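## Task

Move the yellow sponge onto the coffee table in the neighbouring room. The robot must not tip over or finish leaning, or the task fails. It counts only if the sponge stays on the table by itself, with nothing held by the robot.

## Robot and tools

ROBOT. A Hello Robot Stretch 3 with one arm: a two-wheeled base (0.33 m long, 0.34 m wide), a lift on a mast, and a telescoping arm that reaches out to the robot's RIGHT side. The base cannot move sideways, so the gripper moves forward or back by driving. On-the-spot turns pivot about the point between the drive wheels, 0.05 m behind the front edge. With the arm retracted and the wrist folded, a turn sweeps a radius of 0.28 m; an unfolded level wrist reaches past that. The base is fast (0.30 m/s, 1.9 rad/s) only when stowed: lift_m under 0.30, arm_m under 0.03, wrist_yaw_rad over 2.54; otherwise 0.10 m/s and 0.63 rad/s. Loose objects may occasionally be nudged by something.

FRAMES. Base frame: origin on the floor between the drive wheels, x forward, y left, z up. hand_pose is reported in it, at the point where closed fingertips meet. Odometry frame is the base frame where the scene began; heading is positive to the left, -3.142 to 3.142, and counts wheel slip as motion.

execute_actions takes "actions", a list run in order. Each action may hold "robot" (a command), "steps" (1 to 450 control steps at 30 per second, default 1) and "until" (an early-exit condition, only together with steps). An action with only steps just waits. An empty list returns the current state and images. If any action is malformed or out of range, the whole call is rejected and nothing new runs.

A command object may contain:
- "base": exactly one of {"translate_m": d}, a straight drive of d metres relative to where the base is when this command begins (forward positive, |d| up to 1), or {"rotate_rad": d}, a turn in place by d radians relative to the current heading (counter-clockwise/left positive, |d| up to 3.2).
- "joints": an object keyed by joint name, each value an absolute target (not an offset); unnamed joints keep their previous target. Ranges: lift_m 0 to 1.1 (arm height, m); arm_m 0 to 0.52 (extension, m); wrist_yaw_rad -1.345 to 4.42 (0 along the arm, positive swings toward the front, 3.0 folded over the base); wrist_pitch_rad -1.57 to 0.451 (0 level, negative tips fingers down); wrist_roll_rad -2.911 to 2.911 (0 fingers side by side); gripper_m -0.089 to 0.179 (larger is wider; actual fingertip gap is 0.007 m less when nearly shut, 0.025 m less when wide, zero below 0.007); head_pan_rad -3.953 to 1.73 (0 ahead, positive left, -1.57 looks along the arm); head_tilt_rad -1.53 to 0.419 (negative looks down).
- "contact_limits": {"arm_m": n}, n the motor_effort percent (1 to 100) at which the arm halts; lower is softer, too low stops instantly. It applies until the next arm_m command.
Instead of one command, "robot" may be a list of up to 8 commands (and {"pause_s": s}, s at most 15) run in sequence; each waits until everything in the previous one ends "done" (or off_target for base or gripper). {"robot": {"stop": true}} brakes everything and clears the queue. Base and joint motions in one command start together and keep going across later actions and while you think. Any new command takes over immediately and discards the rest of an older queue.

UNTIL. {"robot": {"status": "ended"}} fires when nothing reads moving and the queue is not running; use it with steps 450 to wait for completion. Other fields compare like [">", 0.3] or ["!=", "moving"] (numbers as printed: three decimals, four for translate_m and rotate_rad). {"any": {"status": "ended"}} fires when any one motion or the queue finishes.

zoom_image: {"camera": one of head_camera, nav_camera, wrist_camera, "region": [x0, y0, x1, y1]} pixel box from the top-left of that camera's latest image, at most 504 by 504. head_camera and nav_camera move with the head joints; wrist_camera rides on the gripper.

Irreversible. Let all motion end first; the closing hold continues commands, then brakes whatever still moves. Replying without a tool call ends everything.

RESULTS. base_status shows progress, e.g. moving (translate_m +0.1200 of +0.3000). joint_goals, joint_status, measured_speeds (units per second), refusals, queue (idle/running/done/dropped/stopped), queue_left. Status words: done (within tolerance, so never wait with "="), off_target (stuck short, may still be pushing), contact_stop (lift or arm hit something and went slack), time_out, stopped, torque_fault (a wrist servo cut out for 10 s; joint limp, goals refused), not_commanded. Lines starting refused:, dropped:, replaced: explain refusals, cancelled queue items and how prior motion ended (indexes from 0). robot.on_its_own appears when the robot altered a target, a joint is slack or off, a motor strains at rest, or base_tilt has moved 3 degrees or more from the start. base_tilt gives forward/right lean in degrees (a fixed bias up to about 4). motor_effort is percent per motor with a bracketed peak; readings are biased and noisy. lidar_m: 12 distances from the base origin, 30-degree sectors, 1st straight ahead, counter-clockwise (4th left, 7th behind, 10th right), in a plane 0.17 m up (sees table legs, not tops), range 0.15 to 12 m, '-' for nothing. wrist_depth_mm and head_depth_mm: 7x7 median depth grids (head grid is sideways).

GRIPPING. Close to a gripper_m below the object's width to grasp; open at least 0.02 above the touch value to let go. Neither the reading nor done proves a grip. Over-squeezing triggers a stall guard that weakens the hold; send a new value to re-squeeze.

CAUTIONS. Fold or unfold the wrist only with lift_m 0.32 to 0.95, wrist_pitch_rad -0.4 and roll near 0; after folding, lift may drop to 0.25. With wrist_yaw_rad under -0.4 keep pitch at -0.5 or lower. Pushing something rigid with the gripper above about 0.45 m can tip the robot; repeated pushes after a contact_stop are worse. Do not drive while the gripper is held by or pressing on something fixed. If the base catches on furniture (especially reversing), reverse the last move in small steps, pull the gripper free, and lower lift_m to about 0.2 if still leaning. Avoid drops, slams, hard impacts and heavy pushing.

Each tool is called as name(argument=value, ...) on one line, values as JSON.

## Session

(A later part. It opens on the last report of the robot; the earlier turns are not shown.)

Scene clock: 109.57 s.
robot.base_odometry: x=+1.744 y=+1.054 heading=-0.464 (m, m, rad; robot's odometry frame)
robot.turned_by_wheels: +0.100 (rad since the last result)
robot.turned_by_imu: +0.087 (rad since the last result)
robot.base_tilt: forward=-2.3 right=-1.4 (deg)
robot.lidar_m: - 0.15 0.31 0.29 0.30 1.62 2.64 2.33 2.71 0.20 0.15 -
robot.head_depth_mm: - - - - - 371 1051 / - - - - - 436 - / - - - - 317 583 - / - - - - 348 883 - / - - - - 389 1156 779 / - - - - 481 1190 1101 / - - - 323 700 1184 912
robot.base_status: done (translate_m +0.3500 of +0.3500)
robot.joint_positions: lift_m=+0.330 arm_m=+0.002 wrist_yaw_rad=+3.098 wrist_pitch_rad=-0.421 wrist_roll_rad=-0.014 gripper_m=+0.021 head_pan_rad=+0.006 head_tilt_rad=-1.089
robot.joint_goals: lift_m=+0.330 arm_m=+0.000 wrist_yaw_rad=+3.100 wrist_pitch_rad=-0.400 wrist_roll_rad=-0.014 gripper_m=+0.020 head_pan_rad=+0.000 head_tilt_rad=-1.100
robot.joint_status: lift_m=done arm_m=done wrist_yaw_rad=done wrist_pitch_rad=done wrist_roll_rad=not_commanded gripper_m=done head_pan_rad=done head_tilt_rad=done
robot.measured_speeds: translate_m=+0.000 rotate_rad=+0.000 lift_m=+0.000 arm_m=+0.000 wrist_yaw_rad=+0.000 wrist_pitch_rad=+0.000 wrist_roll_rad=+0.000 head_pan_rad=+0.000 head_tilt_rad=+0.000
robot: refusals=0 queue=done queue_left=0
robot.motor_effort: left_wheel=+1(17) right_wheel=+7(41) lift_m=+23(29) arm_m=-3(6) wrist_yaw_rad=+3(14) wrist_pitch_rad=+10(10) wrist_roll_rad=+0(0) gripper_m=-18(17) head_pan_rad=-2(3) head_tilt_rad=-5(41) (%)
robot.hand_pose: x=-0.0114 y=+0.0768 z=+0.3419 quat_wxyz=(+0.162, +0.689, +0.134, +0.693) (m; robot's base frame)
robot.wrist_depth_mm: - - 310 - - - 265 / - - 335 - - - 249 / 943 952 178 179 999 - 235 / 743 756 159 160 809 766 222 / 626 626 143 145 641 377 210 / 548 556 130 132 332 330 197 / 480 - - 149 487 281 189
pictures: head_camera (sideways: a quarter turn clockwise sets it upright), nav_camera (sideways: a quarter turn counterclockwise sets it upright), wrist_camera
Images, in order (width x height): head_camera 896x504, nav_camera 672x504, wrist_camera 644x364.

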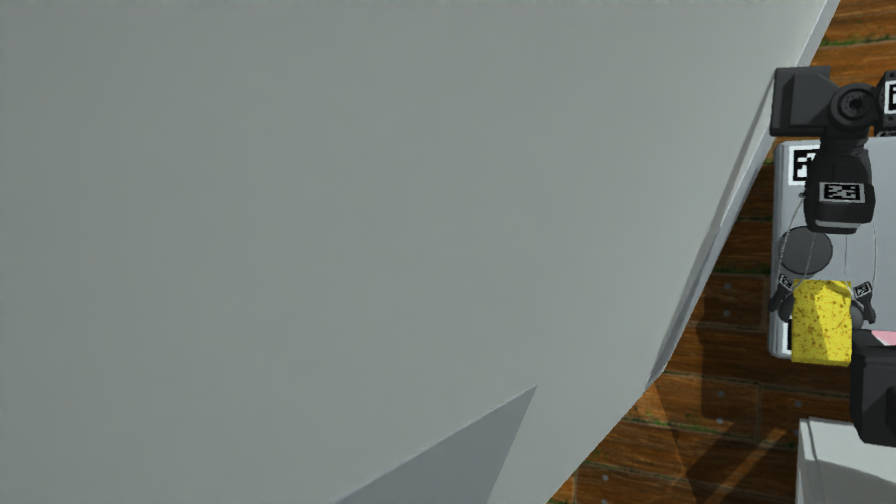

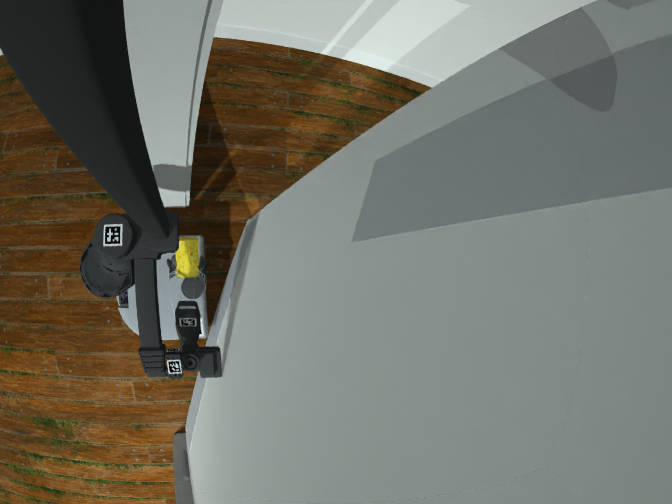

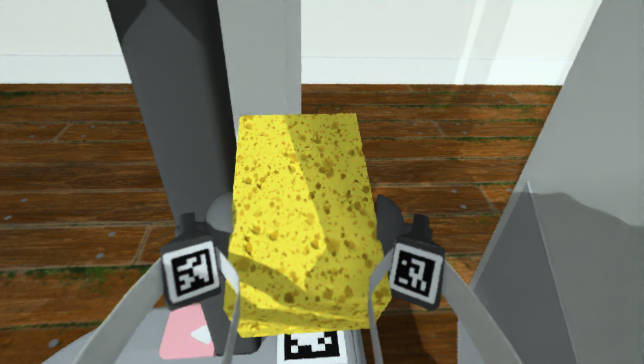

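Light load. Continue, veering left.

execute_actions(actions=[{"robot":[{"base":{"translate_m":0.3},"joints":{"head_tilt_rad":-0.8}},{"base":{"rotate_rad":0.35}},{"base":{"translate_m":0.45}}],"steps":450,"until":{"robot":{"status":"ended"}}}])

Scene clock: 124.23 s.
robot.base_odometry: x=+2.459 y=+0.869 heading=-0.114 (m, m, rad; robot's odometry frame)
robot.turned_by_wheels: +0.350 (rad since the last result)
robot.turned_by_imu: +0.353 (rad since the last result)
robot.base_tilt: forward=-2.2 right=-1.4 (deg)
robot.lidar_m: 1.39 1.06 0.96 0.97 0.81 0.73 3.05 0.25 0.23 2.28 1.51 1.38
robot.head_depth_mm: 1137 1289 1479 1687 1482 1280 1128 / 1183 1345 1550 1735 1487 1275 1124 / 1235 1397 1628 1790 1490 1278 1123 / 1281 1477 1723 1770 1492 1280 1120 / 1340 1546 1826 1786 1486 1271 1124 / 1399 1573 1789 1772 1488 1280 1128 / 1269 1377 1505 1643 1482 1284 1122
robot.base_status: done (translate_m +0.4500 of +0.4500)
robot.joint_positions: lift_m=+0.330 arm_m=+0.002 wrist_yaw_rad=+3.101 wrist_pitch_rad=-0.420 wrist_roll_rad=-0.014 gripper_m=+0.021 head_pan_rad=+0.006 head_tilt_rad=-0.803
robot.joint_goals: lift_m=+0.330 arm_m=+0.000 wrist_yaw_rad=+3.100 wrist_pitch_rad=-0.400 wrist_roll_rad=-0.014 gripper_m=+0.020 head_pan_rad=+0.000 head_tilt_rad=-0.800
robot.joint_status: lift_m=done arm_m=done wrist_yaw_rad=done wrist_pitch_rad=done wrist_roll_rad=not_commanded gripper_m=done head_pan_rad=done head_tilt_rad=done
robot.measured_speeds: translate_m=+0.000 rotate_rad=+0.000 lift_m=+0.000 arm_m=+0.000 wrist_yaw_rad=+0.000 wrist_pitch_rad=+0.000 wrist_roll_rad=+0.000 head_pan_rad=+0.000 head_tilt_rad=+0.000
robot: refusals=0 queue=done queue_left=0
robot.motor_effort: left_wheel=-2(10) right_wheel=+2(30) lift_m=+23(24) arm_m=+0(4) wrist_yaw_rad=-1(15) wrist_pitch_rad=+10(10) wrist_roll_rad=+0(0) gripper_m=-17(18) head_pan_rad=-2(3) head_tilt_rad=+1(24) (%)
robot.hand_pose: x=-0.0122 y=+0.0771 z=+0.3420 quat_wxyz=(+0.161, +0.689, +0.135, +0.694) (m; robot's base frame)
robot.wrist_depth_mm: 737 846 - - 924 898 812 / 759 920 - - - 982 874 / 785 898 177 180 991 - 951 / 724 750 158 160 801 797 824 / 626 639 143 144 656 669 668 / 537 564 130 132 332 561 579 / 480 - - 150 484 495 503
pictures: head_camera (sideways: a quarter turn clockwise sets it upright), nav_camera (sideways: a quarter turn counterclockwise sets it upright), wrist_camera
Images, in order (width x height): head_camera 896x504, nav_camera 672x504, wrist_camera 644x364.

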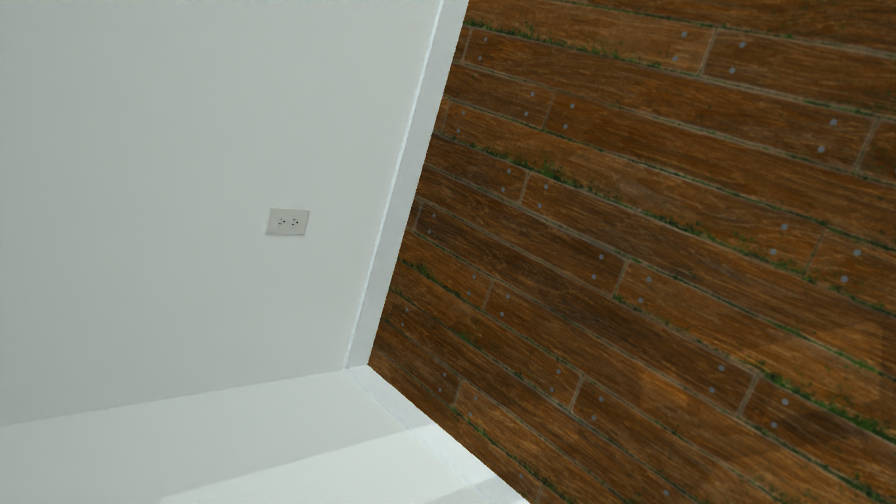

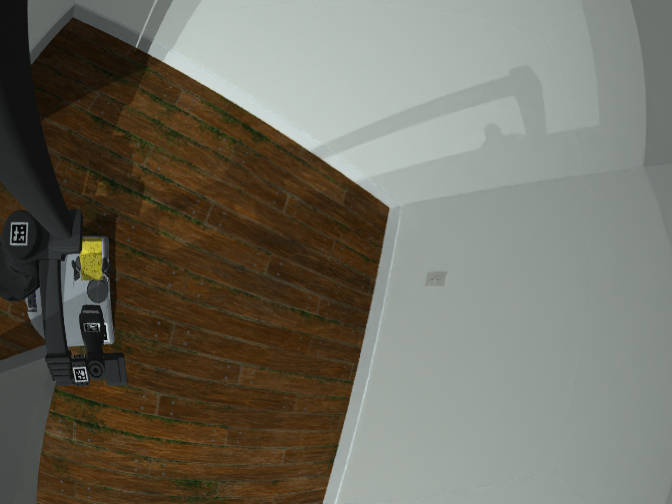

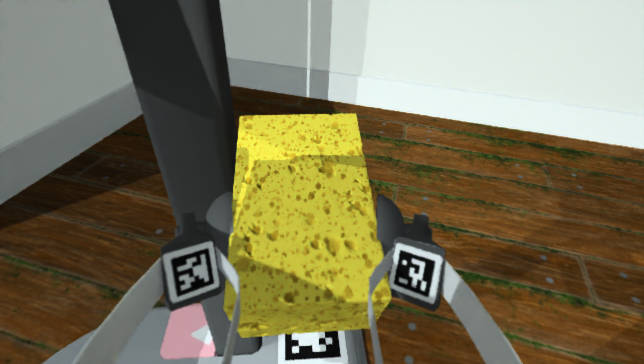

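execute_actions(actions=[{"robot":[{"base":{"translate_m":0.3},"joints":{"head_tilt_rad":-0.5,"lift_m":0.28}},{"base":{"rotate_rad":-1.93}}],"steps":450,"until":{"robot":{"status":"ended"}}}])

Scene clock: 136.30 s.
robot.base_odometry: x=+2.757 y=+0.835 heading=-2.044 (m, m, rad; robot's odometry frame)
robot.turned_by_wheels: -1.930 (rad since the last result)
robot.turned_by_imu: -1.938 (rad since the last result)
robot.base_tilt: forward=-2.2 right=-1.5 (deg)
robot.lidar_m: 2.24 1.54 1.14 1.10 1.14 0.89 0.86 0.89 1.05 1.00 1.32 1.46
robot.head_depth_mm: 2440 2646 2866 2691 1967 1537 1275 / 2425 2675 2922 2644 1954 1544 1275 / 2429 2628 2749 2547 1950 1536 1271 / 2458 2663 2833 2632 1938 1550 1273 / 2464 2692 2858 2582 1943 1537 1274 / 2481 2718 2931 2509 1938 1542 1270 / 2469 2661 2890 2617 1927 1518 1272
robot.base_status: done (rotate_rad -1.9299 of -1.9300)
robot.joint_positions: lift_m=+0.280 arm_m=+0.002 wrist_yaw_rad=+3.101 wrist_pitch_rad=-0.420 wrist_roll_rad=-0.014 gripper_m=+0.021 head_pan_rad=+0.006 head_tilt_rad=-0.506
robot.joint_goals: lift_m=+0.280 arm_m=+0.000 wrist_yaw_rad=+3.100 wrist_pitch_rad=-0.400 wrist_roll_rad=-0.014 gripper_m=+0.020 head_pan_rad=+0.000 head_tilt_rad=-0.500
robot.joint_status: lift_m=done arm_m=done wrist_yaw_rad=done wrist_pitch_rad=done wrist_roll_rad=not_commanded gripper_m=done head_pan_rad=done head_tilt_rad=done
robot.measured_speeds: translate_m=+0.000 rotate_rad=+0.000 lift_m=+0.000 arm_m=+0.000 wrist_yaw_rad=+0.000 wrist_pitch_rad=+0.000 wrist_roll_rad=+0.000 head_pan_rad=+0.000 head_tilt_rad=+0.000
robot: refusals=0 queue=done queue_left=0
robot.motor_effort: left_wheel=+2(12) right_wheel=-3(10) lift_m=+16(23) arm_m=-1(1) wrist_yaw_rad=-1(2) wrist_pitch_rad=+10(10) wrist_roll_rad=+0(0) gripper_m=-18(18) head_pan_rad=-2(2) head_tilt_rad=+3(27) (%)
robot.hand_pose: x=-0.0121 y=+0.0771 z=+0.2925 quat_wxyz=(+0.161, +0.689, +0.135, +0.694) (m; robot's base frame)
robot.wrist_depth_mm: - - - - - - - / - - - - - - - / 844 851 177 180 882 903 935 / 662 676 158 161 710 720 734 / 550 572 142 144 581 601 596 / 486 509 130 132 302 498 517 / - - - 150 440 444 446
pictures: head_camera (sideways: a quarter turn clockwise sets it upright), nav_camera (sideways: a quarter turn counterclockwise sets it upright), wrist_camera
Images, in order (width x height): head_camera 896x504, nav_camera 672x504, wrist_camera 644x364.

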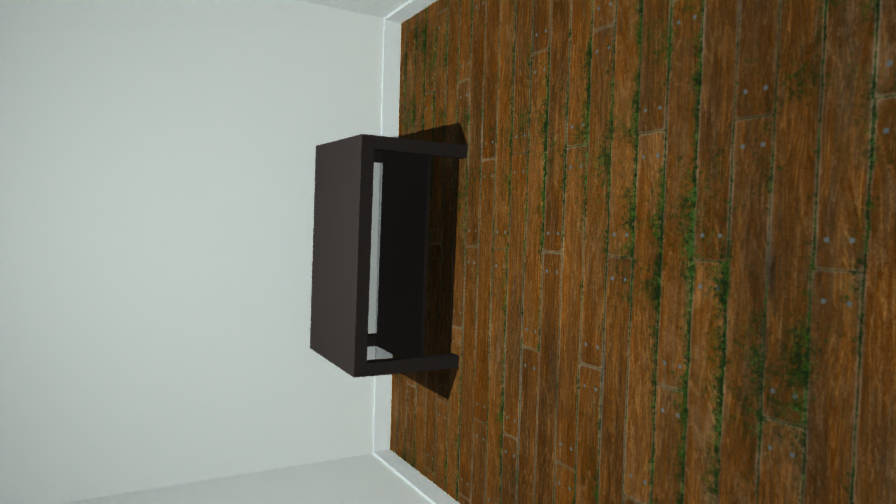

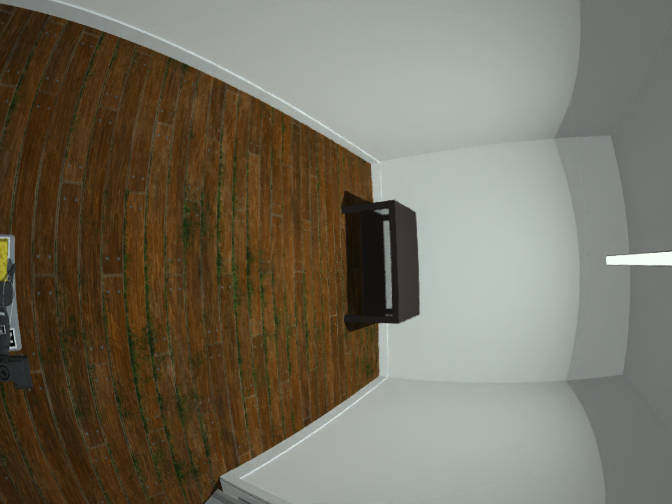

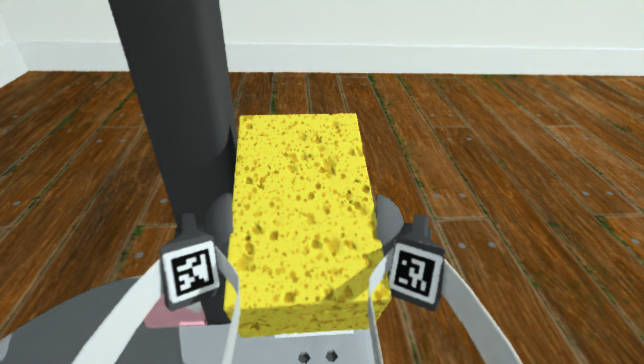

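Front is about 2.22 m away, height about 0.45.

execute_actions(actions=[{"robot":[{"base":{"translate_m":0.95}},{"base":{"translate_m":0.93}},{"base":{"rotate_rad":1.55}},{"joints":{"lift_m":0.62,"head_pan_rad":-1.57,"head_tilt_rad":-0.95}},{"joints":{"wrist_yaw_rad":0}},{"joints":{"arm_m":0.22,"wrist_pitch_rad":-0.7}}],"steps":450,"until":{"robot":{"status":"ended"}}},{"steps":450,"until":{"robot":{"status":"ended"}}}])

Scene clock: 164.40 s.
robot.base_odometry: x=+1.901 y=-0.839 heading=-0.494 (m, m, rad; robot's odometry frame)
robot.turned_by_wheels: +1.550 (rad since the last result)
robot.turned_by_imu: +1.558 (rad since the last result)
robot.base_tilt: forward=-2.2 right=-1.5 (deg)
robot.lidar_m: 1.07 1.11 1.50 2.72 1.55 1.09 1.05 0.50 0.48 1.02 0.98 0.60
robot.head_depth_mm: 907 1072 1226 1024 890 1171 1099 / 915 1076 1192 1064 - 1180 - / 913 1077 1205 1080 885 1200 1137 / 916 1073 1210 1046 905 1204 1132 / 923 1089 1210 1023 908 1202 1104 / 922 1083 1208 1025 909 1215 1096 / 927 1093 1212 1021 910 1208 1097
robot.base_status: done (rotate_rad +1.5499 of +1.5500)
robot.joint_positions: lift_m=+0.620 arm_m=+0.220 wrist_yaw_rad=+0.000 wrist_pitch_rad=-0.713 wrist_roll_rad=-0.014 gripper_m=+0.021 head_pan_rad=-1.563 head_tilt_rad=-0.938
robot.joint_goals: lift_m=+0.620 arm_m=+0.220 wrist_yaw_rad=+0.000 wrist_pitch_rad=-0.700 wrist_roll_rad=-0.014 gripper_m=+0.020 head_pan_rad=-1.570 head_tilt_rad=-0.950
robot.joint_status: lift_m=done arm_m=done wrist_yaw_rad=done wrist_pitch_rad=done wrist_roll_rad=not_commanded gripper_m=done head_pan_rad=done head_tilt_rad=done
robot.measured_speeds: translate_m=+0.000 rotate_rad=+0.000 lift_m=+0.000 arm_m=+0.000 wrist_yaw_rad=+0.000 wrist_pitch_rad=+0.000 wrist_roll_rad=+0.000 head_pan_rad=+0.000 head_tilt_rad=+0.000
robot: refusals=0 queue=done queue_left=0
robot.motor_effort: left_wheel=-2(13) right_wheel=+3(14) lift_m=+26(27) arm_m=+6(5) wrist_yaw_rad=-1(4) wrist_pitch_rad=+6(10) wrist_roll_rad=+0(0) gripper_m=-18(17) head_pan_rad=-3(34) head_tilt_rad=-7(34) (%)
robot.hand_pose: x=-0.0215 y=-0.5426 z=+0.5725 quat_wxyz=(+0.668, +0.249, -0.657, -0.245) (m; robot's base frame)
robot.wrist_depth_mm: 564 564 579 580 592 615 629 / 410 413 426 432 442 439 695 / 362 369 361 179 380 386 404 / 319 327 315 160 342 347 351 / 296 298 143 145 309 311 314 / 269 273 130 132 204 284 287 / 247 249 248 244 256 260 262
pictures: head_camera (sideways: a quarter turn clockwise sets it upright), nav_camera (sideways: a quarter turn counterclockwise sets it upright), wrist_camera
Images, in order (width x height): head_camera 896x504, nav_camera 672x504, wrist_camera 644x364.

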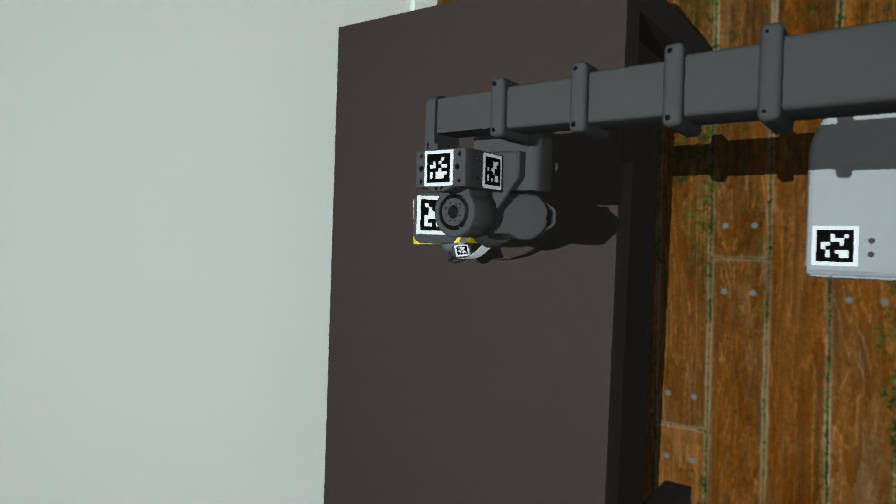

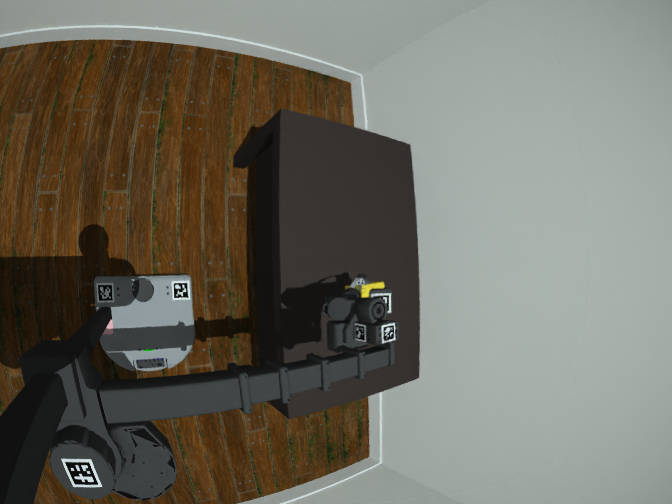

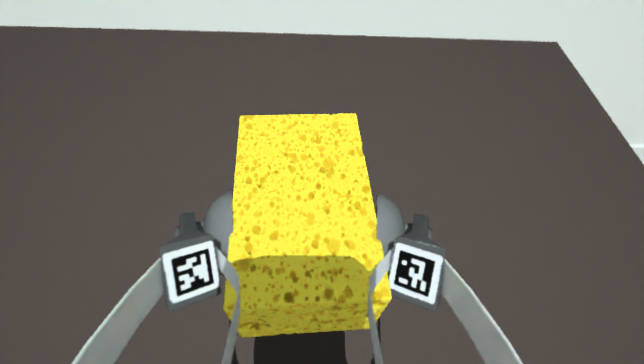

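Drop needed ≈0.095.

execute_actions(actions=[{"robot":[{"joints":{"lift_m":0.528}},{"joints":{"gripper_m":0.15}},{"joints":{"lift_m":0.62}}],"steps":450,"until":{"robot":{"status":"ended"}}}])

Scene clock: 171.67 s.
robot.base_odometry: x=+1.901 y=-0.839 heading=-0.494 (m, m, rad; robot's odometry frame)
robot.turned_by_wheels: +0.000 (rad since the last result)
robot.turned_by_imu: -0.001 (rad since the last result)
robot.base_tilt: forward=-2.3 right=-1.4 (deg)
robot.lidar_m: 1.07 1.11 1.50 2.73 1.56 1.08 1.05 0.50 0.48 1.02 0.98 0.60
robot.head_depth_mm: 909 1068 1227 1020 894 1159 1094 / 913 1072 1194 1067 - 1187 - / 913 1077 1198 1075 890 1202 1132 / 920 1077 1201 1045 910 1200 1131 / 920 1080 1208 1021 910 1211 1097 / 917 1085 1213 1021 905 1217 1096 / 925 1088 1209 1025 907 1212 1089
robot.base_status: done (rotate_rad +1.5499 of +1.5500)
robot.joint_positions: lift_m=+0.620 arm_m=+0.220 wrist_yaw_rad=+0.000 wrist_pitch_rad=-0.714 wrist_roll_rad=-0.014 gripper_m=+0.150 head_pan_rad=-1.563 head_tilt_rad=-0.938
robot.joint_goals: lift_m=+0.620 arm_m=+0.220 wrist_yaw_rad=+0.000 wrist_pitch_rad=-0.700 wrist_roll_rad=-0.014 gripper_m=+0.150 head_pan_rad=-1.570 head_tilt_rad=-0.950
robot.joint_status: lift_m=done arm_m=done wrist_yaw_rad=done wrist_pitch_rad=done wrist_roll_rad=not_commanded gripper_m=done head_pan_rad=done head_tilt_rad=done
robot.measured_speeds: translate_m=+0.000 rotate_rad=+0.000 lift_m=+0.000 arm_m=+0.000 wrist_yaw_rad=+0.000 wrist_pitch_rad=+0.000 wrist_roll_rad=+0.000 head_pan_rad=+0.000 head_tilt_rad=+0.000
robot: refusals=0 queue=done queue_left=0
robot.motor_effort: left_wheel=-2(2) right_wheel=+3(3) lift_m=+26(27) arm_m=+6(6) wrist_yaw_rad=-1(1) wrist_pitch_rad=+7(6) wrist_roll_rad=+0(0) gripper_m=+0(90) head_pan_rad=-3(3) head_tilt_rad=-6(6) (%)
robot.hand_pose: x=-0.0215 y=-0.5425 z=+0.5724 quat_wxyz=(+0.667, +0.249, -0.657, -0.246) (m; robot's base frame)
robot.wrist_depth_mm: 546 565 571 576 599 611 624 / 408 418 421 430 435 441 710 / 365 370 376 377 385 389 404 / 323 328 334 336 342 349 353 / 298 298 301 257 306 320 313 / - 271 271 231 278 - 287 / 243 250 250 218 256 259 261
pictures: head_camera (sideways: a quarter turn clockwise sets it upright), nav_camera (sideways: a quarter turn counterclockwise sets it upright), wrist_camera
Images, in order (width x height): head_camera 896x504, nav_camera 672x504, wrist_camera 644x364.

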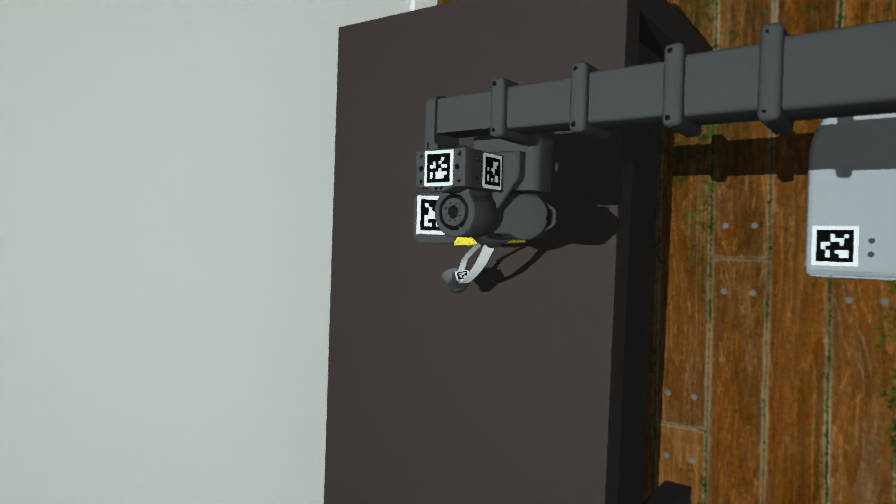

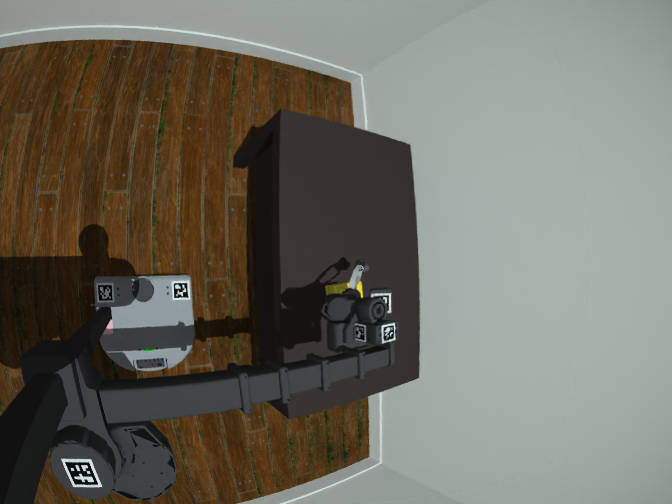

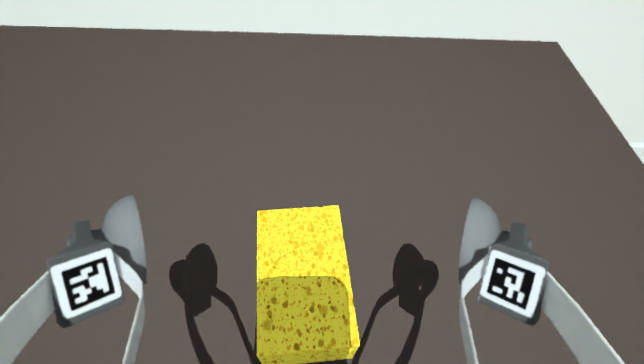

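finished_scene(scene=1)

The scene is finished: the task was done.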